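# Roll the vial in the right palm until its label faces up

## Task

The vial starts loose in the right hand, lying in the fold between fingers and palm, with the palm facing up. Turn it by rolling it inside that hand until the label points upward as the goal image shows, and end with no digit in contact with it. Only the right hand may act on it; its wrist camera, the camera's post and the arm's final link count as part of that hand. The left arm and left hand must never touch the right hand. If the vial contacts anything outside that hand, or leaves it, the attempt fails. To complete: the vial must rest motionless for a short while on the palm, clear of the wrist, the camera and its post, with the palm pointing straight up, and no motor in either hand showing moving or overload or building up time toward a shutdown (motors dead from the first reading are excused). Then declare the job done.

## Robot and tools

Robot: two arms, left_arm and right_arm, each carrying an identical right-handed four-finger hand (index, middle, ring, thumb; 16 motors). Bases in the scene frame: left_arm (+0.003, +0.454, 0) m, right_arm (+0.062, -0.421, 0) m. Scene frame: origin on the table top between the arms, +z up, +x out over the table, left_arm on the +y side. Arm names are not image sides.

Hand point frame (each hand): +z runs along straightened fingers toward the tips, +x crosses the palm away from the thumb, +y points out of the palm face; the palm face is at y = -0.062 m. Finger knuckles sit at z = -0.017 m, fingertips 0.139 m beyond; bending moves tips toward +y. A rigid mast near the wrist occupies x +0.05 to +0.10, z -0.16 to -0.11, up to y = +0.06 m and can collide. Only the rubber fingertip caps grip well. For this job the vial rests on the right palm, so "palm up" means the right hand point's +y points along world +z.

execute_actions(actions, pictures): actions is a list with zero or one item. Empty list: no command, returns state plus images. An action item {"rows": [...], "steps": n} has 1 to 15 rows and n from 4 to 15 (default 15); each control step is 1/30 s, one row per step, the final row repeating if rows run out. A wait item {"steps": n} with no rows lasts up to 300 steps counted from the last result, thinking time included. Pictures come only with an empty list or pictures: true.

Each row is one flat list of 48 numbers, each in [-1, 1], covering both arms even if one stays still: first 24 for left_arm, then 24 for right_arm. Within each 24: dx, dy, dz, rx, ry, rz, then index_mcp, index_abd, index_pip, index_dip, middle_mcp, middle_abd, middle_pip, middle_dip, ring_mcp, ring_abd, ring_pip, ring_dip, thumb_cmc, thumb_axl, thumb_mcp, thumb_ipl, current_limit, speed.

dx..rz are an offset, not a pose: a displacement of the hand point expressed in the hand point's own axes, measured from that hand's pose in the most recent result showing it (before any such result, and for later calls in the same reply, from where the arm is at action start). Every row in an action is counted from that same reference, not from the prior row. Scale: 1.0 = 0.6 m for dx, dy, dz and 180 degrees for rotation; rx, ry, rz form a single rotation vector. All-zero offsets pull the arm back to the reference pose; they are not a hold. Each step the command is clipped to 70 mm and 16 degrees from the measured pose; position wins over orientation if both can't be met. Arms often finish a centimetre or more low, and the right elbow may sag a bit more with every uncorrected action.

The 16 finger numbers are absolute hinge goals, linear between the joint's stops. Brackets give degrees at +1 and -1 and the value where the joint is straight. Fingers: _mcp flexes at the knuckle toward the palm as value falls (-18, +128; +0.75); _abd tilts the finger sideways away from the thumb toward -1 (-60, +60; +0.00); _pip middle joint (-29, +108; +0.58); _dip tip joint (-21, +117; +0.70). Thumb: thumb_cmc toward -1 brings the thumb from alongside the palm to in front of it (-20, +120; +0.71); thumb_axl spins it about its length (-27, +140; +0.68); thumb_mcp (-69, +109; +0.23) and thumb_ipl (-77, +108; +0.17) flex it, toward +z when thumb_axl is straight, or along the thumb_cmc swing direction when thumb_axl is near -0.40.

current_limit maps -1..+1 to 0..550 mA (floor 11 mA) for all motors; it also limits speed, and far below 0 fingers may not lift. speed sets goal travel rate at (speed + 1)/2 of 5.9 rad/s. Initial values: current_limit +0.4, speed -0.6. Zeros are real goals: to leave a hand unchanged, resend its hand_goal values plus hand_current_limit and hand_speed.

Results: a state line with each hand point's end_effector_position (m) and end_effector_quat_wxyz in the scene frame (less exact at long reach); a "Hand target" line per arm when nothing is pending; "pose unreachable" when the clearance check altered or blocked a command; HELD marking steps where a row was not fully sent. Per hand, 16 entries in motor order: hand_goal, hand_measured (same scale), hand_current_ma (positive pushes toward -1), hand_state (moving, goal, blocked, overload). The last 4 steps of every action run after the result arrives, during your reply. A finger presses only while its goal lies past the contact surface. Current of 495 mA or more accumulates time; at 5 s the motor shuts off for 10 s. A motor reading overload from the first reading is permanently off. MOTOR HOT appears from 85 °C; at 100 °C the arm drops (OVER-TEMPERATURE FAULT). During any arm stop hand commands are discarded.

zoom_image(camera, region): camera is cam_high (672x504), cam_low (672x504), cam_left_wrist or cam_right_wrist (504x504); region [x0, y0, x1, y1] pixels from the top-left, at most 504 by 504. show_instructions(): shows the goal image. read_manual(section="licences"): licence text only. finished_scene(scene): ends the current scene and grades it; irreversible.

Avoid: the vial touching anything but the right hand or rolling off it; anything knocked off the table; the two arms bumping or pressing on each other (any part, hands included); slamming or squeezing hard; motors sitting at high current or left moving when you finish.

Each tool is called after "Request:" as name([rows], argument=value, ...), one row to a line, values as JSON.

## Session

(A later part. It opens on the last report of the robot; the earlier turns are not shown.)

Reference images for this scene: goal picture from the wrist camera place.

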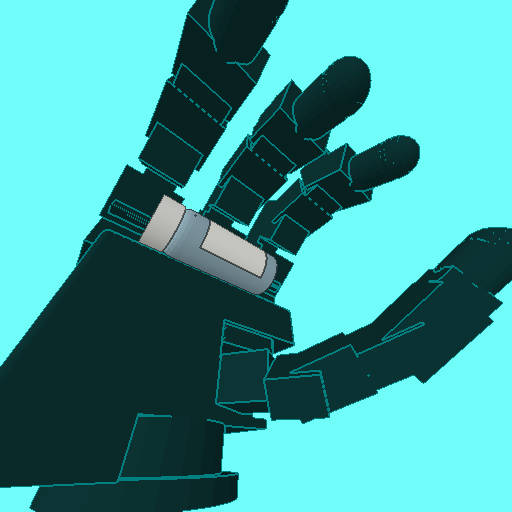

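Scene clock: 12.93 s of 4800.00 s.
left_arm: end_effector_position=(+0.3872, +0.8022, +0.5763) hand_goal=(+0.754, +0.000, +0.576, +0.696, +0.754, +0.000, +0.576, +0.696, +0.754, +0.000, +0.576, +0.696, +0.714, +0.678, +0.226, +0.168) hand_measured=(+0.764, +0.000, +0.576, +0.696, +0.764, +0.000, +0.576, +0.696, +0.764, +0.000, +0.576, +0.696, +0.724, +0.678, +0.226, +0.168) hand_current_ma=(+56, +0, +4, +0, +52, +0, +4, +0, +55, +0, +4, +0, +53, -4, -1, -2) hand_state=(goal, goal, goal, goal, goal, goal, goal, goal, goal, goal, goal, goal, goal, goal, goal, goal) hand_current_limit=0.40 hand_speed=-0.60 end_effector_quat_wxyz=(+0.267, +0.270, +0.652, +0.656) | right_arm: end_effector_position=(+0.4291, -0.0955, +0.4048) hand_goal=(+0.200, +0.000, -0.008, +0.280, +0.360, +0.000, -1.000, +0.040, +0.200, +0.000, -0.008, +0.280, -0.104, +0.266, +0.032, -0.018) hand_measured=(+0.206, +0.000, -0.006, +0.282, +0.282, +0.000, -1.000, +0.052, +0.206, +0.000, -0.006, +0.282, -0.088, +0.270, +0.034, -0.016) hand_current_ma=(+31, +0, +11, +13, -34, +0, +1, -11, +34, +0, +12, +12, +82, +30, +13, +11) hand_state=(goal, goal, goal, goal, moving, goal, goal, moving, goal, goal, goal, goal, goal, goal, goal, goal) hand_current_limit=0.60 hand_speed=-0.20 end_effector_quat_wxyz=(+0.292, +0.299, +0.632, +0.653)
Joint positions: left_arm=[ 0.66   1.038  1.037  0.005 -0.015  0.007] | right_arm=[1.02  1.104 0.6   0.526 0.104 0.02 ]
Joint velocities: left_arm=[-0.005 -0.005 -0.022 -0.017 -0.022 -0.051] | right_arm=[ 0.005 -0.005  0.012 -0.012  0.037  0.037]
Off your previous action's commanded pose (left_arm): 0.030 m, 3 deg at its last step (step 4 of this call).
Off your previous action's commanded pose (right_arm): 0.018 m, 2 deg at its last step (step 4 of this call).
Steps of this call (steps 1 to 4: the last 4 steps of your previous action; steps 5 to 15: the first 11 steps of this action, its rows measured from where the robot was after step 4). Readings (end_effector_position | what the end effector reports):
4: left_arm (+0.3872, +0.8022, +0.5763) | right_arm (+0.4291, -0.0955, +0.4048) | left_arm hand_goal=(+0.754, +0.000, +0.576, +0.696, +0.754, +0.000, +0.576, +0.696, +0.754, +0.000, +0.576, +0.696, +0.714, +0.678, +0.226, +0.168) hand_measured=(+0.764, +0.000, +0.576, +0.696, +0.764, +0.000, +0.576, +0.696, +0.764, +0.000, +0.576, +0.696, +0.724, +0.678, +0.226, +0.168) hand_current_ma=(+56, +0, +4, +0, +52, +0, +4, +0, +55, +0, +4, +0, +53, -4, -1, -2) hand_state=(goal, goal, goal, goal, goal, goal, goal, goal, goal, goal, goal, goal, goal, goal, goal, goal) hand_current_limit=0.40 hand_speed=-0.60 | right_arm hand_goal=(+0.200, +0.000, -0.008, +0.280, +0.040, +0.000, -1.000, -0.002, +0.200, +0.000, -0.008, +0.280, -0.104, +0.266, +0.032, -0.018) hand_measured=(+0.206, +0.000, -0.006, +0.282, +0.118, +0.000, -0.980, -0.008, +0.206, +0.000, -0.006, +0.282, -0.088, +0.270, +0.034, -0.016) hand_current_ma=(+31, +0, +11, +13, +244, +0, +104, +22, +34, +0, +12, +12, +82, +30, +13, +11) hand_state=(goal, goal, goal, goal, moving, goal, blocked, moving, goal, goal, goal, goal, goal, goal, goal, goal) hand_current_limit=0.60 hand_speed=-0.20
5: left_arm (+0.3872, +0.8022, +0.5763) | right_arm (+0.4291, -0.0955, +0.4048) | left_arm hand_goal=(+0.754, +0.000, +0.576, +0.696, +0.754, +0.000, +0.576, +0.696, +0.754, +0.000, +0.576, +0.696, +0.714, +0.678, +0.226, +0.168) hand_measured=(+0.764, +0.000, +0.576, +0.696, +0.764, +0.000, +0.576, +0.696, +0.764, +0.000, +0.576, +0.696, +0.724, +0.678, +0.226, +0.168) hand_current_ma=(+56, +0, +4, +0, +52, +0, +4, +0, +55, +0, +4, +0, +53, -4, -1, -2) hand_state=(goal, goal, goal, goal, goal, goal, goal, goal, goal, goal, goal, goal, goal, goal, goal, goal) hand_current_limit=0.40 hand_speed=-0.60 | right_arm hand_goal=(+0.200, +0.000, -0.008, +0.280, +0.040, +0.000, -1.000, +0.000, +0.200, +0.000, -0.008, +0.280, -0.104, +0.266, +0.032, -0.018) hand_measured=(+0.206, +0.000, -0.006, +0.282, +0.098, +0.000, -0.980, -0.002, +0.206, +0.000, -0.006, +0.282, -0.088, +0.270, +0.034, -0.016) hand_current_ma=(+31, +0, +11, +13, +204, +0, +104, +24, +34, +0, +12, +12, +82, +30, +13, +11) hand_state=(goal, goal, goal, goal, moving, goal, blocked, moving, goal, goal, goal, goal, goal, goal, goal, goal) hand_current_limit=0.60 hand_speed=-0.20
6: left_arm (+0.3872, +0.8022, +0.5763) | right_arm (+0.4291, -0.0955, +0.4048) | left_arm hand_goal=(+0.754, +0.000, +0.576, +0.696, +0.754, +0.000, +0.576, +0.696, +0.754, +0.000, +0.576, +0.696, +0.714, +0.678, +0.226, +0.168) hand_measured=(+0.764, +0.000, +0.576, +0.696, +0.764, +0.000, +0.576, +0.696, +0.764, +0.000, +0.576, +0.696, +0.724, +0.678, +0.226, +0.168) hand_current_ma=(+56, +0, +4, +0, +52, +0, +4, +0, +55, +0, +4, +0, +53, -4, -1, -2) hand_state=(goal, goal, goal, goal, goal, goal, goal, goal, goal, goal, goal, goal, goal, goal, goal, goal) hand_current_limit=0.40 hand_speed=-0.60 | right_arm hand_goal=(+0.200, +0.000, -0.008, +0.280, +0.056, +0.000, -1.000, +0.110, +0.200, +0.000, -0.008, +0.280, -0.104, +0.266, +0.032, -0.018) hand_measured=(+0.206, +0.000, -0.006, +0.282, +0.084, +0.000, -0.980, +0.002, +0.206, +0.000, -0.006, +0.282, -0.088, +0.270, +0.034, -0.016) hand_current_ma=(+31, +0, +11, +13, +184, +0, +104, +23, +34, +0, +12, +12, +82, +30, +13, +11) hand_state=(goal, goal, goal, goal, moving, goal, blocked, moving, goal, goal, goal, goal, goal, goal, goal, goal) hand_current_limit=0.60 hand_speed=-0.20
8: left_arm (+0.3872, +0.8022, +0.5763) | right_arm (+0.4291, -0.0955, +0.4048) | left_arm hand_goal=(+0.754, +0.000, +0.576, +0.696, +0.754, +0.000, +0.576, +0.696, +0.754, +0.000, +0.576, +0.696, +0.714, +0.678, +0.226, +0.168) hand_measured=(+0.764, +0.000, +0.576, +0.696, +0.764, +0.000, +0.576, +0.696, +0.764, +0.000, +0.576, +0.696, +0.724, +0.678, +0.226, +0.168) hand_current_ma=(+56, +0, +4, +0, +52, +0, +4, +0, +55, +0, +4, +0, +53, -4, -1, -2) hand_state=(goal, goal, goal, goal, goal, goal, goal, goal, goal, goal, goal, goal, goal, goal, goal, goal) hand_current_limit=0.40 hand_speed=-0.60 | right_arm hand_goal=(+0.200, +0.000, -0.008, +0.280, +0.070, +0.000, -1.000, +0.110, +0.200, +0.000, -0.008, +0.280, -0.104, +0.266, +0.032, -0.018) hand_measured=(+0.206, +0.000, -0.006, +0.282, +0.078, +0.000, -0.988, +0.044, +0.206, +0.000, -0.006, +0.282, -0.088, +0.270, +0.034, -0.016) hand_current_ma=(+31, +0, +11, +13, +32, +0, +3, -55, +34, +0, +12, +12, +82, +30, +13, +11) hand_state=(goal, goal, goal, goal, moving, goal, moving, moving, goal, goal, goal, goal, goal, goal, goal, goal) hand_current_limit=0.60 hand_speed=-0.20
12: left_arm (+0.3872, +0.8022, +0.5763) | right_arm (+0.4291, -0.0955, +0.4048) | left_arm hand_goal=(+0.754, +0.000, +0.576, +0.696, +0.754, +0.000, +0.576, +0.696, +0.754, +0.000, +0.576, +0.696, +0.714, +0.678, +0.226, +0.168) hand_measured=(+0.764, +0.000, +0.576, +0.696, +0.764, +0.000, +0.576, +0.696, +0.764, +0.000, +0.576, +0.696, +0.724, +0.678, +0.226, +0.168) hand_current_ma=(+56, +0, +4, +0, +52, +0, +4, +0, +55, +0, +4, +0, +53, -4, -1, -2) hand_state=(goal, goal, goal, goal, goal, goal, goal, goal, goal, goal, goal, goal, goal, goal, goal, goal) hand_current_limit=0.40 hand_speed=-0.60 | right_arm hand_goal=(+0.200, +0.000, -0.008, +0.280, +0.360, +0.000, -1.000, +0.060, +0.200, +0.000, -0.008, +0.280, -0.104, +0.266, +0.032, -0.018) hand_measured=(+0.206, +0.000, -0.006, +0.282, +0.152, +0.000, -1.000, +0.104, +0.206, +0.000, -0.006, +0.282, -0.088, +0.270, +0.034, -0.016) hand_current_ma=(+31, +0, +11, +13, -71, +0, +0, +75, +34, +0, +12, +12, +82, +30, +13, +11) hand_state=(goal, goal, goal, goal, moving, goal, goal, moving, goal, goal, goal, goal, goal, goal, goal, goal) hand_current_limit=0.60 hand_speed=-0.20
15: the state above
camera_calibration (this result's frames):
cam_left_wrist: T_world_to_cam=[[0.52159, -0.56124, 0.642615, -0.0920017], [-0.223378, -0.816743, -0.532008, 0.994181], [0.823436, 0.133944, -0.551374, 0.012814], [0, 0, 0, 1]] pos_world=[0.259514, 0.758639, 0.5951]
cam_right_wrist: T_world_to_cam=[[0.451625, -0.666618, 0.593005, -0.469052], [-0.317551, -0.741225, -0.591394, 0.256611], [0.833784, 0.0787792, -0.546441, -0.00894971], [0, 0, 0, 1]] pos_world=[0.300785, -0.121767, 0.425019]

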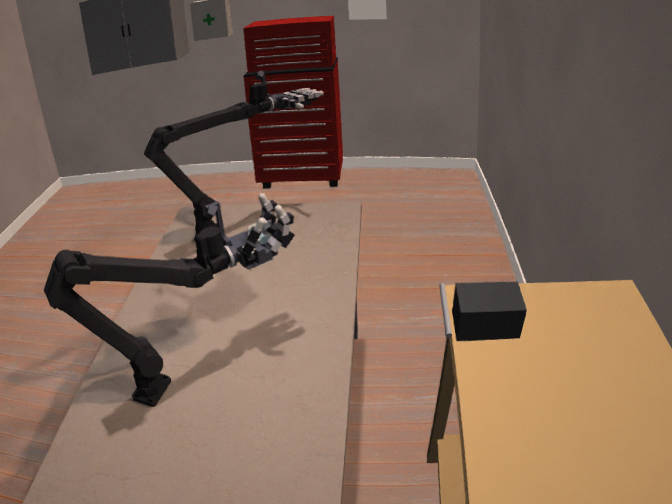

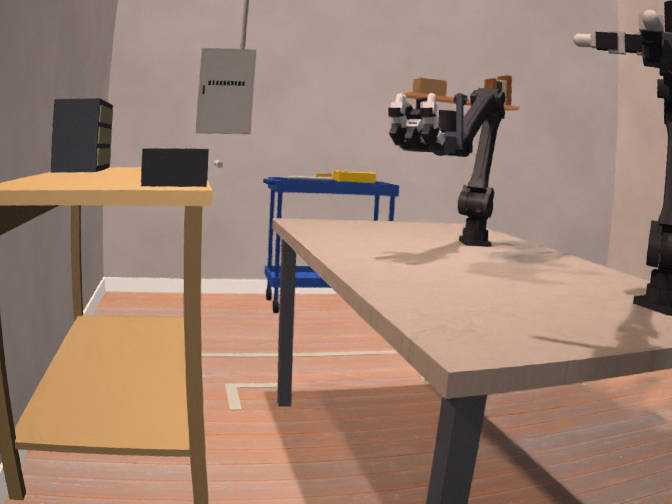

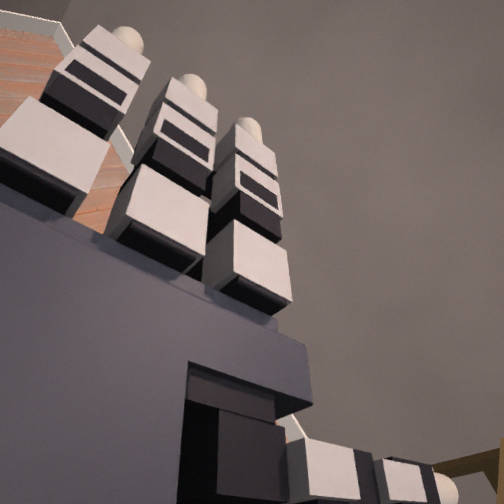

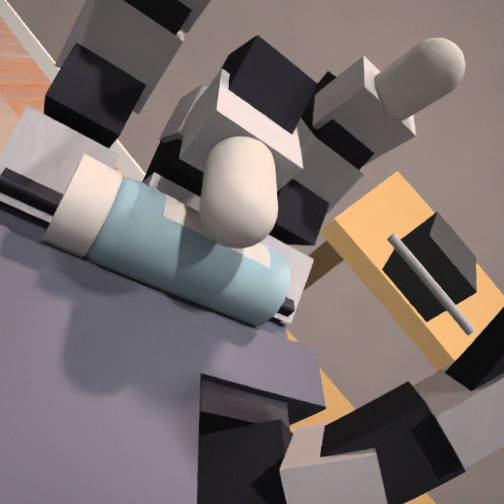

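Request:
execute_actions([
  {"rows": [
[0,0.0478,-0.0121,-0.0166,0,0,0.754,0,0.576,0.696,0.754,0,0.576,0.696,0.754,0,0.576,0.696,0.714,0.678,0.226,0.168,0.4,-0.6,0.001,0.0303,0.003,-0.0107,0.0003,0.001,0.2,0,-0.008,0.28,0.256,0,-1,0.04,0.2,0,-0.008,0.28,-0.104,0.266,0.032,-0.018,0.6,-0.2],
[0,0.0478,-0.0121,-0.0166,0,0,0.754,0,0.576,0.696,0.754,0,0.576,0.696,0.754,0,0.576,0.696,0.714,0.678,0.226,0.168,0.4,-0.6,0.001,0.0303,0.003,-0.0107,0.0003,0.001,0.2,0,-0.008,0.28,0.256,0,-1,0.04,0.2,0,-0.008,0.28,-0.104,0.266,0.032,-0.018,0.6,-0.2],
[0,0.0478,-0.0121,-0.0166,0,0,0.754,0,0.576,0.696,0.754,0,0.576,0.696,0.754,0,0.576,0.696,0.714,0.678,0.226,0.168,0.4,-0.6,0.001,0.0303,0.003,-0.0107,0.0003,0.001,0.2,0,-0.008,0.28,0.256,0,-1,0.02,0.2,0,-0.008,0.28,-0.104,0.266,0.032,-0.018,0.6,-0.2],
[0,0.0478,-0.0121,-0.0166,0,0,0.754,0,0.576,0.696,0.754,0,0.576,0.696,0.754,0,0.576,0.696,0.714,0.678,0.226,0.168,0.4,-0.6,0.001,0.0303,0.003,-0.0107,0.0003,0.001,0.2,0,-0.008,0.28,0.256,0,-1,-0.068,0.2,0,-0.008,0.28,-0.104,0.266,0.032,-0.018,0.6,-0.2]
], "steps": 8},
])

Request:
execute_actions([
  {"rows": [
[0,0.0478,-0.0121,-0.0166,0,0,0.754,0,0.576,0.696,0.754,0,0.576,0.696,0.754,0,0.576,0.696,0.714,0.678,0.226,0.168,0.4,-0.6,0.001,0.0303,0.003,-0.0107,0.0003,0.001,0.2,0,-0.008,0.28,0.233,0,-1,-0.066,0.2,0,-0.008,0.28,-0.104,0.266,0.032,-0.018,0.6,-0.2],
[0,0.0478,-0.0121,-0.0166,0,0,0.754,0,0.576,0.696,0.754,0,0.576,0.696,0.754,0,0.576,0.696,0.714,0.678,0.226,0.168,0.4,-0.6,0.001,0.0303,0.003,-0.0107,0.0003,0.001,0.2,0,-0.008,0.28,0.21,0,-1,-0.062,0.2,0,-0.008,0.28,-0.104,0.266,0.032,-0.018,0.6,-0.2],
[0,0.0478,-0.0121,-0.0166,0,0,0.754,0,0.576,0.696,0.754,0,0.576,0.696,0.754,0,0.576,0.696,0.714,0.678,0.226,0.168,0.4,-0.6,0.001,0.0303,0.003,-0.0107,0.0003,0.001,0.2,0,-0.008,0.28,0.187,0,-1,-0.054,0.2,0,-0.008,0.28,-0.104,0.266,0.032,-0.018,0.6,-0.2],
[0,0.0478,-0.0121,-0.0166,0,0,0.754,0,0.576,0.696,0.754,0,0.576,0.696,0.754,0,0.576,0.696,0.714,0.678,0.226,0.168,0.4,-0.6,0.001,0.0303,0.003,-0.0107,0.0003,0.001,0.2,0,-0.008,0.28,0.164,0,-1,-0.045,0.2,0,-0.008,0.28,-0.104,0.266,0.032,-0.018,0.6,-0.2],
[0,0.0478,-0.0121,-0.0166,0,0,0.754,0,0.576,0.696,0.754,0,0.576,0.696,0.754,0,0.576,0.696,0.714,0.678,0.226,0.168,0.4,-0.6,0.001,0.0303,0.003,-0.0107,0.0003,0.001,0.2,0,-0.008,0.28,0.141,0,-1,-0.036,0.2,0,-0.008,0.28,-0.104,0.266,0.032,-0.018,0.6,-0.2],
[0,0.0478,-0.0121,-0.0166,0,0,0.754,0,0.576,0.696,0.754,0,0.576,0.696,0.754,0,0.576,0.696,0.714,0.678,0.226,0.168,0.4,-0.6,0.001,0.0303,0.003,-0.0107,0.0003,0.001,0.2,0,-0.008,0.28,0.118,0,-1,-0.028,0.2,0,-0.008,0.28,-0.104,0.266,0.032,-0.018,0.6,-0.2],
[0,0.0478,-0.0121,-0.0166,0,0,0.754,0,0.576,0.696,0.754,0,0.576,0.696,0.754,0,0.576,0.696,0.714,0.678,0.226,0.168,0.4,-0.6,0.001,0.0303,0.003,-0.0107,0.0003,0.001,0.2,0,-0.008,0.28,0.095,0,-1,-0.021,0.2,0,-0.008,0.28,-0.104,0.266,0.032,-0.018,0.6,-0.2],
[0,0.0478,-0.0121,-0.0166,0,0,0.754,0,0.576,0.696,0.754,0,0.576,0.696,0.754,0,0.576,0.696,0.714,0.678,0.226,0.168,0.4,-0.6,0.001,0.0303,0.003,-0.0107,0.0003,0.001,0.2,0,-0.008,0.28,0.072,0,-1,-0.014,0.2,0,-0.008,0.28,-0.104,0.266,0.032,-0.018,0.6,-0.2],
[0,0.0478,-0.0121,-0.0166,0,0,0.754,0,0.576,0.696,0.754,0,0.576,0.696,0.754,0,0.576,0.696,0.714,0.678,0.226,0.168,0.4,-0.6,0.001,0.0303,0.003,-0.0107,0.0003,0.001,0.2,0,-0.008,0.28,0.049,0,-1,-0.008,0.2,0,-0.008,0.28,-0.104,0.266,0.032,-0.018,0.6,-0.2],
[0,0.0478,-0.0121,-0.0166,0,0,0.754,0,0.576,0.696,0.754,0,0.576,0.696,0.754,0,0.576,0.696,0.714,0.678,0.226,0.168,0.4,-0.6,0.001,0.0303,0.003,-0.0107,0.0003,0.001,0.2,0,-0.008,0.28,0.04,0,-1,-0.004,0.2,0,-0.008,0.28,-0.104,0.266,0.032,-0.018,0.6,-0.2],
[0,0.0478,-0.0121,-0.0166,0,0,0.754,0,0.576,0.696,0.754,0,0.576,0.696,0.754,0,0.576,0.696,0.714,0.678,0.226,0.168,0.4,-0.6,0.001,0.0303,0.003,-0.0107,0.0003,0.001,0.2,0,-0.008,0.28,0.04,0,-1,0,0.2,0,-0.008,0.28,-0.104,0.266,0.032,-0.018,0.6,-0.2],
[0,0.0478,-0.0121,-0.0166,0,0,0.754,0,0.576,0.696,0.754,0,0.576,0.696,0.754,0,0.576,0.696,0.714,0.678,0.226,0.168,0.4,-0.6,0.001,0.0303,0.003,-0.0107,0.0003,0.001,0.2,0,-0.008,0.28,0.055,0,-1,0.2,0.2,0,-0.008,0.28,-0.104,0.266,0.032,-0.018,0.6,-0.2],
[0,0.0478,-0.0121,-0.0166,0,0,0.754,0,0.576,0.696,0.754,0,0.576,0.696,0.754,0,0.576,0.696,0.714,0.678,0.226,0.168,0.4,-0.6,0.001,0.0303,0.003,-0.0107,0.0003,0.001,0.2,0,-0.008,0.28,0.07,0,-1,0.2,0.2,0,-0.008,0.28,-0.104,0.266,0.032,-0.018,0.6,-0.2]
], "steps": 15},
])

Request:
execute_actions([
  {"rows": [
[0,0.0478,-0.0121,-0.0166,0,0,0.754,0,0.576,0.696,0.754,0,0.576,0.696,0.754,0,0.576,0.696,0.714,0.678,0.226,0.168,0.4,-0.6,0.001,0.0303,0.003,-0.0107,0.0003,0.001,0.2,0,-0.008,0.28,0.21,0,-0.7,0.2,0.2,0,-0.008,0.28,-0.104,0.266,0.032,-0.018,0.6,-0.2]
], "steps": 12},
], pictures=true)

Request:
zoom_image(camera="cam_right_wrist", region=[30, 120, 330, 350])

Scene clock: 15.37 s of 4800.00 s.
left_arm: end_effector_position=(+0.3872, +0.8022, +0.5763) hand_goal=(+0.754, +0.000, +0.576, +0.696, +0.754, +0.000, +0.576, +0.696, +0.754, +0.000, +0.576, +0.696, +0.714, +0.678, +0.226, +0.168) hand_measured=(+0.764, +0.000, +0.576, +0.696, +0.764, +0.000, +0.576, +0.696, +0.764, +0.000, +0.576, +0.696, +0.724, +0.678, +0.226, +0.168) hand_current_ma=(+56, +0, +4, +0, +52, +0, +4, +0, +55, +0, +4, +0, +53, -4, -1, -2) hand_state=(goal, goal, goal, goal, goal, goal, goal, goal, goal, goal, goal, goal, goal, goal, goal, goal) hand_current_limit=0.40 hand_speed=-0.60 end_effector_quat_wxyz=(+0.267, +0.270, +0.652, +0.656) | right_arm: end_effector_position=(+0.4291, -0.0955, +0.4048) hand_goal=(+0.200, +0.000, -0.008, +0.280, +0.256, +0.000, -1.000, -0.068, +0.200, +0.000, -0.008, +0.280, -0.104, +0.266, +0.032, -0.018) hand_measured=(+0.206, +0.000, -0.006, +0.282, +0.304, +0.000, -1.000, +0.040, +0.206, +0.000, -0.006, +0.282, -0.088, +0.270, +0.034, -0.016) hand_current_ma=(+31, +0, +11, +13, +95, +0, +1, +61, +34, +0, +12, +12, +82, +30, +13, +11) hand_state=(goal, goal, goal, goal, moving, goal, goal, moving, goal, goal, goal, goal, goal, goal, goal, goal) hand_current_limit=0.60 hand_speed=-0.20 end_effector_quat_wxyz=(+0.292, +0.299, +0.632, +0.653)
Joint positions: left_arm=[ 0.66   1.038  1.037  0.005 -0.015  0.007] | right_arm=[1.02  1.104 0.6   0.526 0.104 0.02 ]
Joint velocities: left_arm=[-0.005 -0.015  0.012 -0.012 -0.051  0.007] | right_arm=[-0.005  0.015  0.002 -0.017 -0.007  0.022]
Off your previous action's commanded pose (left_arm): 0.030 m, 3 deg at its last step (step 4 of this call).
Off your previous action's commanded pose (right_arm): 0.018 m, 2 deg at its last step (step 4 of this call).
Steps of this call (steps 1 to 4: the last 4 steps of your previous action; steps 5 to 69: nothing new was sent; steps 70 to 73: the first 4 steps of this action). Readings (end_effector_position | what the end effector reports):
70: left_arm (+0.3872, +0.8022, +0.5763) | right_arm (+0.4291, -0.0955, +0.4048) | left_arm hand_goal=(+0.754, +0.000, +0.576, +0.696, +0.754, +0.000, +0.576, +0.696, +0.754, +0.000, +0.576, +0.696, +0.714, +0.678, +0.226, +0.168) hand_measured=(+0.764, +0.000, +0.576, +0.696, +0.764, +0.000, +0.576, +0.696, +0.764, +0.000, +0.576, +0.696, +0.724, +0.678, +0.226, +0.168) hand_current_ma=(+56, +0, +4, +0, +52, +0, +4, +0, +55, +0, +4, +0, +53, -4, -1, -2) hand_state=(goal, goal, goal, goal, goal, goal, goal, goal, goal, goal, goal, goal, goal, goal, goal, goal) hand_current_limit=0.40 hand_speed=-0.60 | right_arm hand_goal=(+0.200, +0.000, -0.008, +0.280, +0.256, +0.000, -1.000, +0.040, +0.200, +0.000, -0.008, +0.280, -0.104, +0.266, +0.032, -0.018) hand_measured=(+0.206, +0.000, -0.006, +0.282, +0.364, +0.000, -1.000, +0.042, +0.206, +0.000, -0.006, +0.282, -0.088, +0.270, +0.034, -0.016) hand_current_ma=(+31, +0, +11, +13, +20, +0, +1, +12, +34, +0, +12, +12, +82, +30, +13, +11) hand_state=(goal, goal, goal, goal, moving, goal, goal, goal, goal, goal, goal, goal, goal, goal, goal, goal) hand_current_limit=0.60 hand_speed=-0.20
71: left_arm (+0.3872, +0.8022, +0.5763) | right_arm (+0.4291, -0.0955, +0.4048) | left_arm hand_goal=(+0.754, +0.000, +0.576, +0.696, +0.754, +0.000, +0.576, +0.696, +0.754, +0.000, +0.576, +0.696, +0.714, +0.678, +0.226, +0.168) hand_measured=(+0.764, +0.000, +0.576, +0.696, +0.764, +0.000, +0.576, +0.696, +0.764, +0.000, +0.576, +0.696, +0.724, +0.678, +0.226, +0.168) hand_current_ma=(+56, +0, +4, +0, +52, +0, +4, +0, +55, +0, +4, +0, +53, -4, -1, -2) hand_state=(goal, goal, goal, goal, goal, goal, goal, goal, goal, goal, goal, goal, goal, goal, goal, goal) hand_current_limit=0.40 hand_speed=-0.60 | right_arm hand_goal=(+0.200, +0.000, -0.008, +0.280, +0.256, +0.000, -1.000, +0.040, +0.200, +0.000, -0.008, +0.280, -0.104, +0.266, +0.032, -0.018) hand_measured=(+0.206, +0.000, -0.006, +0.282, +0.360, +0.000, -1.000, +0.042, +0.206, +0.000, -0.006, +0.282, -0.088, +0.270, +0.034, -0.016) hand_current_ma=(+31, +0, +11, +13, +237, +0, +1, +12, +34, +0, +12, +12, +82, +30, +13, +11) hand_state=(goal, goal, goal, goal, moving, goal, goal, goal, goal, goal, goal, goal, goal, goal, goal, goal) hand_current_limit=0.60 hand_speed=-0.20
73: the state above

Scene clock: 15.87 s of 4800.00 s.
left_arm: end_effector_position=(+0.3872, +0.8022, +0.5763) hand_goal=(+0.754, +0.000, +0.576, +0.696, +0.754, +0.000, +0.576, +0.696, +0.754, +0.000, +0.576, +0.696, +0.714, +0.678, +0.226, +0.168) hand_measured=(+0.764, +0.000, +0.576, +0.696, +0.764, +0.000, +0.576, +0.696, +0.764, +0.000, +0.576, +0.696, +0.724, +0.678, +0.226, +0.168) hand_current_ma=(+56, +0, +4, +0, +52, +0, +4, +0, +55, +0, +4, +0, +53, -4, -1, -2) hand_state=(goal, goal, goal, goal, goal, goal, goal, goal, goal, goal, goal, goal, goal, goal, goal, goal) hand_current_limit=0.40 hand_speed=-0.60 end_effector_quat_wxyz=(+0.267, +0.270, +0.652, +0.656) | right_arm: end_effector_position=(+0.4291, -0.0955, +0.4048) hand_goal=(+0.200, +0.000, -0.008, +0.280, +0.040, +0.000, -1.000, +0.000, +0.200, +0.000, -0.008, +0.280, -0.104, +0.266, +0.032, -0.018) hand_measured=(+0.206, +0.000, -0.006, +0.282, +0.102, +0.000, -0.980, -0.004, +0.206, +0.000, -0.006, +0.282, -0.088, +0.270, +0.034, -0.016) hand_current_ma=(+31, +0, +11, +13, +217, +0, +107, +25, +34, +0, +12, +12, +82, +30, +13, +11) hand_state=(goal, goal, goal, goal, moving, goal, blocked, moving, goal, goal, goal, goal, goal, goal, goal, goal) hand_current_limit=0.60 hand_speed=-0.20 end_effector_quat_wxyz=(+0.292, +0.299, +0.632, +0.653)
Joint positions: left_arm=[ 0.66   1.038  1.037  0.005 -0.015  0.007] | right_arm=[1.02  1.104 0.6   0.526 0.104 0.02 ]
Joint velocities: left_arm=[-0.015  0.015 -0.007 -0.007  0.007  0.022] | right_arm=[ 0.005 -0.005  0.002  0.012 -0.007 -0.066]
Off your previous action's commanded pose (left_arm): 0.030 m, 3 deg at its last step (step 4 of this call).
Off your previous action's commanded pose (right_arm): 0.018 m, 2 deg at its last step (step 4 of this call).
Steps of this call (steps 1 to 4: the last 4 steps of your previous action; steps 5 to 15: the first 11 steps of this action, its rows measured from where the robot was after step 4). Readings (end_effector_position | what the end effector reports):
4: left_arm (+0.3872, +0.8022, +0.5763) | right_arm (+0.4291, -0.0955, +0.4048) | left_arm hand_goal=(+0.754, +0.000, +0.576, +0.696, +0.754, +0.000, +0.576, +0.696, +0.754, +0.000, +0.576, +0.696, +0.714, +0.678, +0.226, +0.168) hand_measured=(+0.764, +0.000, +0.576, +0.696, +0.764, +0.000, +0.576, +0.696, +0.764, +0.000, +0.576, +0.696, +0.724, +0.678, +0.226, +0.168) hand_current_ma=(+56, +0, +4, +0, +52, +0, +4, +0, +55, +0, +4, +0, +53, -4, -1, -2) hand_state=(goal, goal, goal, goal, goal, goal, goal, goal, goal, goal, goal, goal, goal, goal, goal, goal) hand_current_limit=0.40 hand_speed=-0.60 | right_arm hand_goal=(+0.200, +0.000, -0.008, +0.280, +0.256, +0.000, -1.000, -0.068, +0.200, +0.000, -0.008, +0.280, -0.104, +0.266, +0.032, -0.018) hand_measured=(+0.206, +0.000, -0.006, +0.282, +0.272, +0.000, -0.988, -0.038, +0.206, +0.000, -0.006, +0.282, -0.088, +0.270, +0.034, -0.016) hand_current_ma=(+31, +0, +11, +13, +82, +0, +71, +144, +34, +0, +12, +12, +82, +30, +13, +11) hand_state=(goal, goal, goal, goal, goal, goal, moving, moving, goal, goal, goal, goal, goal, goal, goal, goal) hand_current_limit=0.60 hand_speed=-0.20
5: left_arm (+0.3872, +0.8022, +0.5763) | right_arm (+0.4291, -0.0955, +0.4048) | left_arm hand_goal=(+0.754, +0.000, +0.576, +0.696, +0.754, +0.000, +0.576, +0.696, +0.754, +0.000, +0.576, +0.696, +0.714, +0.678, +0.226, +0.168) hand_measured=(+0.764, +0.000, +0.576, +0.696, +0.764, +0.000, +0.576, +0.696, +0.764, +0.000, +0.576, +0.696, +0.724, +0.678, +0.226, +0.168) hand_current_ma=(+56, +0, +4, +0, +52, +0, +4, +0, +55, +0, +4, +0, +53, -4, -1, -2) hand_state=(goal, goal, goal, goal, goal, goal, goal, goal, goal, goal, goal, goal, goal, goal, goal, goal) hand_current_limit=0.40 hand_speed=-0.60 | right_arm hand_goal=(+0.200, +0.000, -0.008, +0.280, +0.234, +0.000, -1.000, -0.066, +0.200, +0.000, -0.008, +0.280, -0.104, +0.266, +0.032, -0.018) hand_measured=(+0.206, +0.000, -0.006, +0.282, +0.272, +0.000, -0.988, -0.040, +0.206, +0.000, -0.006, +0.282, -0.088, +0.270, +0.034, -0.016) hand_current_ma=(+31, +0, +11, +13, +82, +0, +65, +145, +34, +0, +12, +12, +82, +30, +13, +11) hand_state=(goal, goal, goal, goal, moving, goal, moving, moving, goal, goal, goal, goal, goal, goal, goal, goal) hand_current_limit=0.60 hand_speed=-0.20
6: left_arm (+0.3872, +0.8022, +0.5763) | right_arm (+0.4291, -0.0955, +0.4048) | left_arm hand_goal=(+0.754, +0.000, +0.576, +0.696, +0.754, +0.000, +0.576, +0.696, +0.754, +0.000, +0.576, +0.696, +0.714, +0.678, +0.226, +0.168) hand_measured=(+0.764, +0.000, +0.576, +0.696, +0.764, +0.000, +0.576, +0.696, +0.764, +0.000, +0.576, +0.696, +0.724, +0.678, +0.226, +0.168) hand_current_ma=(+56, +0, +4, +0, +52, +0, +4, +0, +55, +0, +4, +0, +53, -4, -1, -2) hand_state=(goal, goal, goal, goal, goal, goal, goal, goal, goal, goal, goal, goal, goal, goal, goal, goal) hand_current_limit=0.40 hand_speed=-0.60 | right_arm hand_goal=(+0.200, +0.000, -0.008, +0.280, +0.210, +0.000, -1.000, -0.062, +0.200, +0.000, -0.008, +0.280, -0.104, +0.266, +0.032, -0.018) hand_measured=(+0.206, +0.000, -0.006, +0.282, +0.270, +0.000, -0.988, -0.040, +0.206, +0.000, -0.006, +0.282, -0.088, +0.270, +0.034, -0.016) hand_current_ma=(+31, +0, +11, +13, +149, +0, +65, +135, +34, +0, +12, +12, +82, +30, +13, +11) hand_state=(goal, goal, goal, goal, moving, goal, goal, moving, goal, goal, goal, goal, goal, goal, goal, goal) hand_current_limit=0.60 hand_speed=-0.20
8: left_arm (+0.3872, +0.8022, +0.5763) | right_arm (+0.4291, -0.0955, +0.4048) | left_arm hand_goal=(+0.754, +0.000, +0.576, +0.696, +0.754, +0.000, +0.576, +0.696, +0.754, +0.000, +0.576, +0.696, +0.714, +0.678, +0.226, +0.168) hand_measured=(+0.764, +0.000, +0.576, +0.696, +0.764, +0.000, +0.576, +0.696, +0.764, +0.000, +0.576, +0.696, +0.724, +0.678, +0.226, +0.168) hand_current_ma=(+56, +0, +4, +0, +52, +0, +4, +0, +55, +0, +4, +0, +53, -4, -1, -2) hand_state=(goal, goal, goal, goal, goal, goal, goal, goal, goal, goal, goal, goal, goal, goal, goal, goal) hand_current_limit=0.40 hand_speed=-0.60 | right_arm hand_goal=(+0.200, +0.000, -0.008, +0.280, +0.164, +0.000, -1.000, -0.044, +0.200, +0.000, -0.008, +0.280, -0.104, +0.266, +0.032, -0.018) hand_measured=(+0.206, +0.000, -0.006, +0.282, +0.246, +0.000, -0.984, -0.040, +0.206, +0.000, -0.006, +0.282, -0.088, +0.270, +0.034, -0.016) hand_current_ma=(+31, +0, +11, +13, +230, +0, +94, +72, +34, +0, +12, +12, +82, +30, +13, +11) hand_state=(goal, goal, goal, goal, moving, goal, moving, moving, goal, goal, goal, goal, goal, goal, goal, goal) hand_current_limit=0.60 hand_speed=-0.20
12: left_arm (+0.3872, +0.8022, +0.5763) | right_arm (+0.4291, -0.0955, +0.4048) | left_arm hand_goal=(+0.754, +0.000, +0.576, +0.696, +0.754, +0.000, +0.576, +0.696, +0.754, +0.000, +0.576, +0.696, +0.714, +0.678, +0.226, +0.168) hand_measured=(+0.764, +0.000, +0.576, +0.696, +0.764, +0.000, +0.576, +0.696, +0.764, +0.000, +0.576, +0.696, +0.724, +0.678, +0.226, +0.168) hand_current_ma=(+56, +0, +4, +0, +52, +0, +4, +0, +55, +0, +4, +0, +53, -4, -1, -2) hand_state=(goal, goal, goal, goal, goal, goal, goal, goal, goal, goal, goal, goal, goal, goal, goal, goal) hand_current_limit=0.40 hand_speed=-0.60 | right_arm hand_goal=(+0.200, +0.000, -0.008, +0.280, +0.072, +0.000, -1.000, -0.014, +0.200, +0.000, -0.008, +0.280, -0.104, +0.266, +0.032, -0.018) hand_measured=(+0.206, +0.000, -0.006, +0.282, +0.168, +0.000, -0.980, -0.022, +0.206, +0.000, -0.006, +0.282, -0.088, +0.270, +0.034, -0.016) hand_current_ma=(+31, +0, +11, +13, +238, +0, +107, +26, +34, +0, +12, +12, +82, +30, +13, +11) hand_state=(goal, goal, goal, goal, moving, goal, blocked, moving, goal, goal, goal, goal, goal, goal, goal, goal) hand_current_limit=0.60 hand_speed=-0.20
15: the state above

Scene clock: 16.27 s of 4800.00 s.
left_arm: end_effector_position=(+0.3872, +0.8022, +0.5763) hand_goal=(+0.754, +0.000, +0.576, +0.696, +0.754, +0.000, +0.576, +0.696, +0.754, +0.000, +0.576, +0.696, +0.714, +0.678, +0.226, +0.168) hand_measured=(+0.764, +0.000, +0.576, +0.696, +0.764, +0.000, +0.576, +0.696, +0.764, +0.000, +0.576, +0.696, +0.724, +0.678, +0.226, +0.168) hand_current_ma=(+56, +0, +4, +0, +52, +0, +4, +0, +55, +0, +4, +0, +53, -4, -1, -2) hand_state=(goal, goal, goal, goal, goal, goal, goal, goal, goal, goal, goal, goal, goal, goal, goal, goal) hand_current_limit=0.40 hand_speed=-0.60 end_effector_quat_wxyz=(+0.267, +0.270, +0.652, +0.656) | right_arm: end_effector_position=(+0.4291, -0.0955, +0.4048) hand_goal=(+0.200, +0.000, -0.008, +0.280, +0.210, +0.000, -0.700, +0.200, +0.200, +0.000, -0.008, +0.280, -0.104, +0.266, +0.032, -0.018) hand_measured=(+0.206, +0.000, -0.006, +0.282, +0.212, +0.000, -0.766, +0.196, +0.206, +0.000, -0.006, +0.282, -0.088, +0.270, +0.034, -0.016) hand_current_ma=(+31, +0, +11, +13, +18, +0, -92, -22, +34, +0, +12, +12, +82, +30, +13, +11) hand_state=(goal, goal, goal, goal, moving, goal, moving, goal, goal, goal, goal, goal, goal, goal, goal, goal) hand_current_limit=0.60 hand_speed=-0.20 end_effector_quat_wxyz=(+0.292, +0.299, +0.632, +0.653)
Joint positions: left_arm=[ 0.66   1.038  1.037  0.005 -0.015  0.007] | right_arm=[1.02  1.104 0.6   0.526 0.104 0.02 ]
Joint velocities: left_arm=[ 0.005 -0.015 -0.002  0.012 -0.007 -0.066] | right_arm=[-0.005 -0.015 -0.007 -0.002 -0.007 -0.022]
Off your previous action's commanded pose (left_arm): 0.030 m, 3 deg at its last step (step 4 of this call).
Off your previous action's commanded pose (right_arm): 0.018 m, 2 deg at its last step (step 4 of this call).
Steps of this call (steps 1 to 4: the last 4 steps of your previous action; steps 5 to 12: the first 8 steps of this action, its rows measured from where the robot was after step 4). Readings (end_effector_position | what the end effector reports):
4: left_arm (+0.3872, +0.8022, +0.5763) | right_arm (+0.4291, -0.0955, +0.4048) | left_arm hand_goal=(+0.754, +0.000, +0.576, +0.696, +0.754, +0.000, +0.576, +0.696, +0.754, +0.000, +0.576, +0.696, +0.714, +0.678, +0.226, +0.168) hand_measured=(+0.764, +0.000, +0.576, +0.696, +0.764, +0.000, +0.576, +0.696, +0.764, +0.000, +0.576, +0.696, +0.724, +0.678, +0.226, +0.168) hand_current_ma=(+56, +0, +4, +0, +52, +0, +4, +0, +55, +0, +4, +0, +53, -4, -1, -2) hand_state=(goal, goal, goal, goal, goal, goal, goal, goal, goal, goal, goal, goal, goal, goal, goal, goal) hand_current_limit=0.40 hand_speed=-0.60 | right_arm hand_goal=(+0.200, +0.000, -0.008, +0.280, +0.070, +0.000, -1.000, +0.200, +0.200, +0.000, -0.008, +0.280, -0.104, +0.266, +0.032, -0.018) hand_measured=(+0.206, +0.000, -0.006, +0.282, +0.078, +0.000, -0.994, +0.080, +0.206, +0.000, -0.006, +0.282, -0.088, +0.270, +0.034, -0.016) hand_current_ma=(+31, +0, +11, +13, +38, +0, -2, -105, +34, +0, +12, +12, +82, +30, +13, +11) hand_state=(goal, goal, goal, goal, moving, goal, moving, moving, goal, goal, goal, goal, goal, goal, goal, goal) hand_current_limit=0.60 hand_speed=-0.20
5: left_arm (+0.3872, +0.8022, +0.5763) | right_arm (+0.4291, -0.0955, +0.4048) | left_arm hand_goal=(+0.754, +0.000, +0.576, +0.696, +0.754, +0.000, +0.576, +0.696, +0.754, +0.000, +0.576, +0.696, +0.714, +0.678, +0.226, +0.168) hand_measured=(+0.764, +0.000, +0.576, +0.696, +0.764, +0.000, +0.576, +0.696, +0.764, +0.000, +0.576, +0.696, +0.724, +0.678, +0.226, +0.168) hand_current_ma=(+56, +0, +4, +0, +52, +0, +4, +0, +55, +0, +4, +0, +53, -4, -1, -2) hand_state=(goal, goal, goal, goal, goal, goal, goal, goal, goal, goal, goal, goal, goal, goal, goal, goal) hand_current_limit=0.40 hand_speed=-0.60 | right_arm hand_goal=(+0.200, +0.000, -0.008, +0.280, +0.210, +0.000, -0.700, +0.200, +0.200, +0.000, -0.008, +0.280, -0.104, +0.266, +0.032, -0.018) hand_measured=(+0.206, +0.000, -0.006, +0.282, +0.078, +0.000, -0.998, +0.122, +0.206, +0.000, -0.006, +0.282, -0.088, +0.270, +0.034, -0.016) hand_current_ma=(+31, +0, +11, +13, +40, +0, -1, -62, +34, +0, +12, +12, +82, +30, +13, +11) hand_state=(goal, goal, goal, goal, moving, goal, moving, moving, goal, goal, goal, goal, goal, goal, goal, goal) hand_current_limit=0.60 hand_speed=-0.20
6: left_arm (+0.3872, +0.8022, +0.5763) | right_arm (+0.4291, -0.0955, +0.4048) | left_arm hand_goal=(+0.754, +0.000, +0.576, +0.696, +0.754, +0.000, +0.576, +0.696, +0.754, +0.000, +0.576, +0.696, +0.714, +0.678, +0.226, +0.168) hand_measured=(+0.764, +0.000, +0.576, +0.696, +0.764, +0.000, +0.576, +0.696, +0.764, +0.000, +0.576, +0.696, +0.724, +0.678, +0.226, +0.168) hand_current_ma=(+56, +0, +4, +0, +52, +0, +4, +0, +55, +0, +4, +0, +53, -4, -1, -2) hand_state=(goal, goal, goal, goal, goal, goal, goal, goal, goal, goal, goal, goal, goal, goal, goal, goal) hand_current_limit=0.40 hand_speed=-0.60 | right_arm hand_goal=(+0.200, +0.000, -0.008, +0.280, +0.210, +0.000, -0.700, +0.200, +0.200, +0.000, -0.008, +0.280, -0.104, +0.266, +0.032, -0.018) hand_measured=(+0.206, +0.000, -0.006, +0.282, +0.082, +0.000, -0.996, +0.160, +0.206, +0.000, -0.006, +0.282, -0.088, +0.270, +0.034, -0.016) hand_current_ma=(+31, +0, +11, +13, -153, +0, -195, -18, +34, +0, +12, +12, +82, +30, +13, +11) hand_state=(goal, goal, goal, goal, moving, goal, moving, moving, goal, goal, goal, goal, goal, goal, goal, goal) hand_current_limit=0.60 hand_speed=-0.20
8: left_arm (+0.3872, +0.8022, +0.5763) | right_arm (+0.4291, -0.0955, +0.4048) | left_arm hand_goal=(+0.754, +0.000, +0.576, +0.696, +0.754, +0.000, +0.576, +0.696, +0.754, +0.000, +0.576, +0.696, +0.714, +0.678, +0.226, +0.168) hand_measured=(+0.764, +0.000, +0.576, +0.696, +0.764, +0.000, +0.576, +0.696, +0.764, +0.000, +0.576, +0.696, +0.724, +0.678, +0.226, +0.168) hand_current_ma=(+56, +0, +4, +0, +52, +0, +4, +0, +55, +0, +4, +0, +53, -4, -1, -2) hand_state=(goal, goal, goal, goal, goal, goal, goal, goal, goal, goal, goal, goal, goal, goal, goal, goal) hand_current_limit=0.40 hand_speed=-0.60 | right_arm hand_goal=(+0.200, +0.000, -0.008, +0.280, +0.210, +0.000, -0.700, +0.200, +0.200, +0.000, -0.008, +0.280, -0.104, +0.266, +0.032, -0.018) hand_measured=(+0.206, +0.000, -0.006, +0.282, +0.152, +0.000, -0.928, +0.192, +0.206, +0.000, -0.006, +0.282, -0.088, +0.270, +0.034, -0.016) hand_current_ma=(+31, +0, +11, +13, -63, +0, -125, -12, +34, +0, +12, +12, +82, +30, +13, +11) hand_state=(goal, goal, goal, goal, moving, goal, moving, moving, goal, goal, goal, goal, goal, goal, goal, goal) hand_current_limit=0.60 hand_speed=-0.20
12: the state above
camera_calibration (this result's frames):
cam_left_wrist: T_world_to_cam=[[0.52159, -0.56124, 0.642615, -0.0920017], [-0.223378, -0.816743, -0.532008, 0.994181], [0.823436, 0.133944, -0.551374, 0.012814], [0, 0, 0, 1]] pos_world=[0.259514, 0.758639, 0.5951]
cam_right_wrist: T_world_to_cam=[[0.451625, -0.666618, 0.593005, -0.469052], [-0.317551, -0.741225, -0.591394, 0.256611], [0.833784, 0.0787792, -0.546441, -0.00894971], [0, 0, 0, 1]] pos_world=[0.300785, -0.121767, 0.425019]

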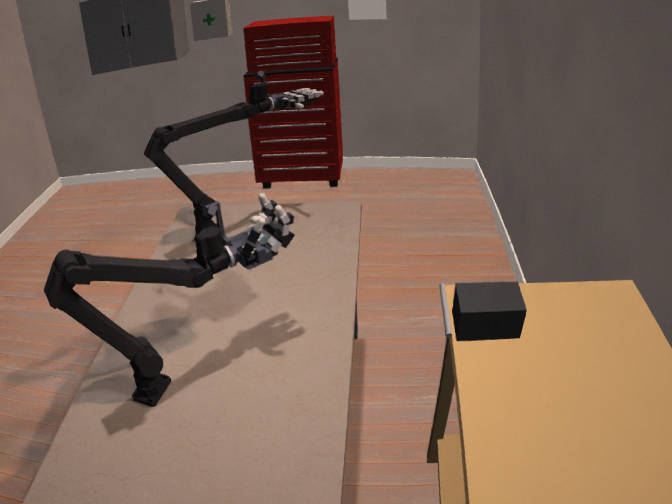

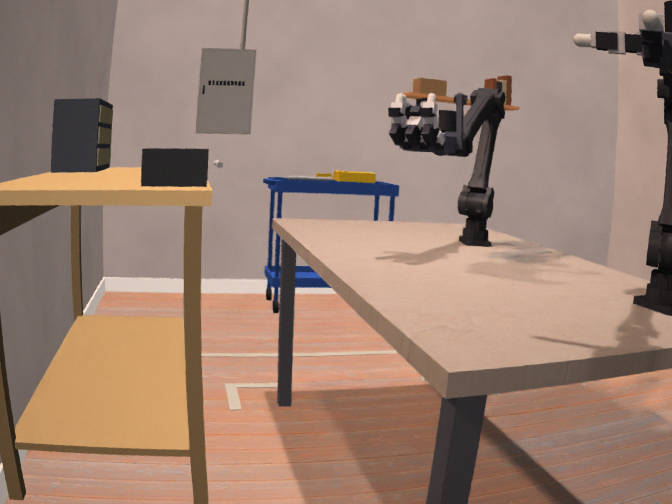

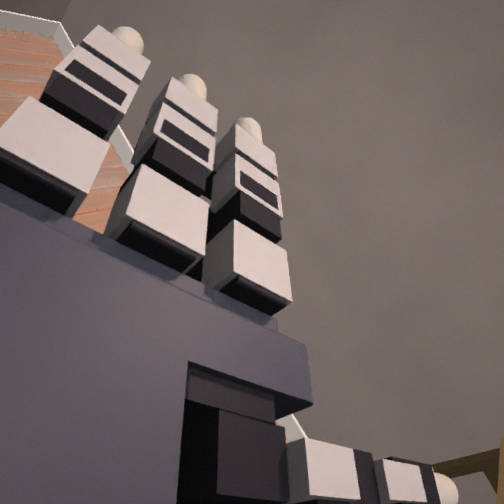

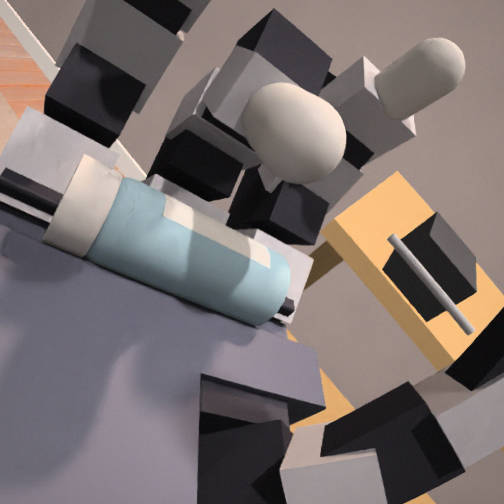

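Region (30, 120, 330, 350) of cam_right_wrist's 504x504 image, scaled by 1.680, with more detail than that image has; it fills the top 386 rows of this view, and the rest is white.

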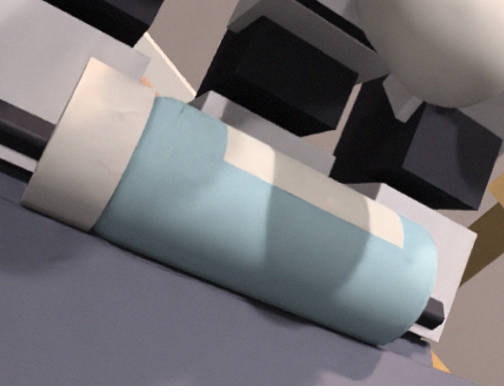

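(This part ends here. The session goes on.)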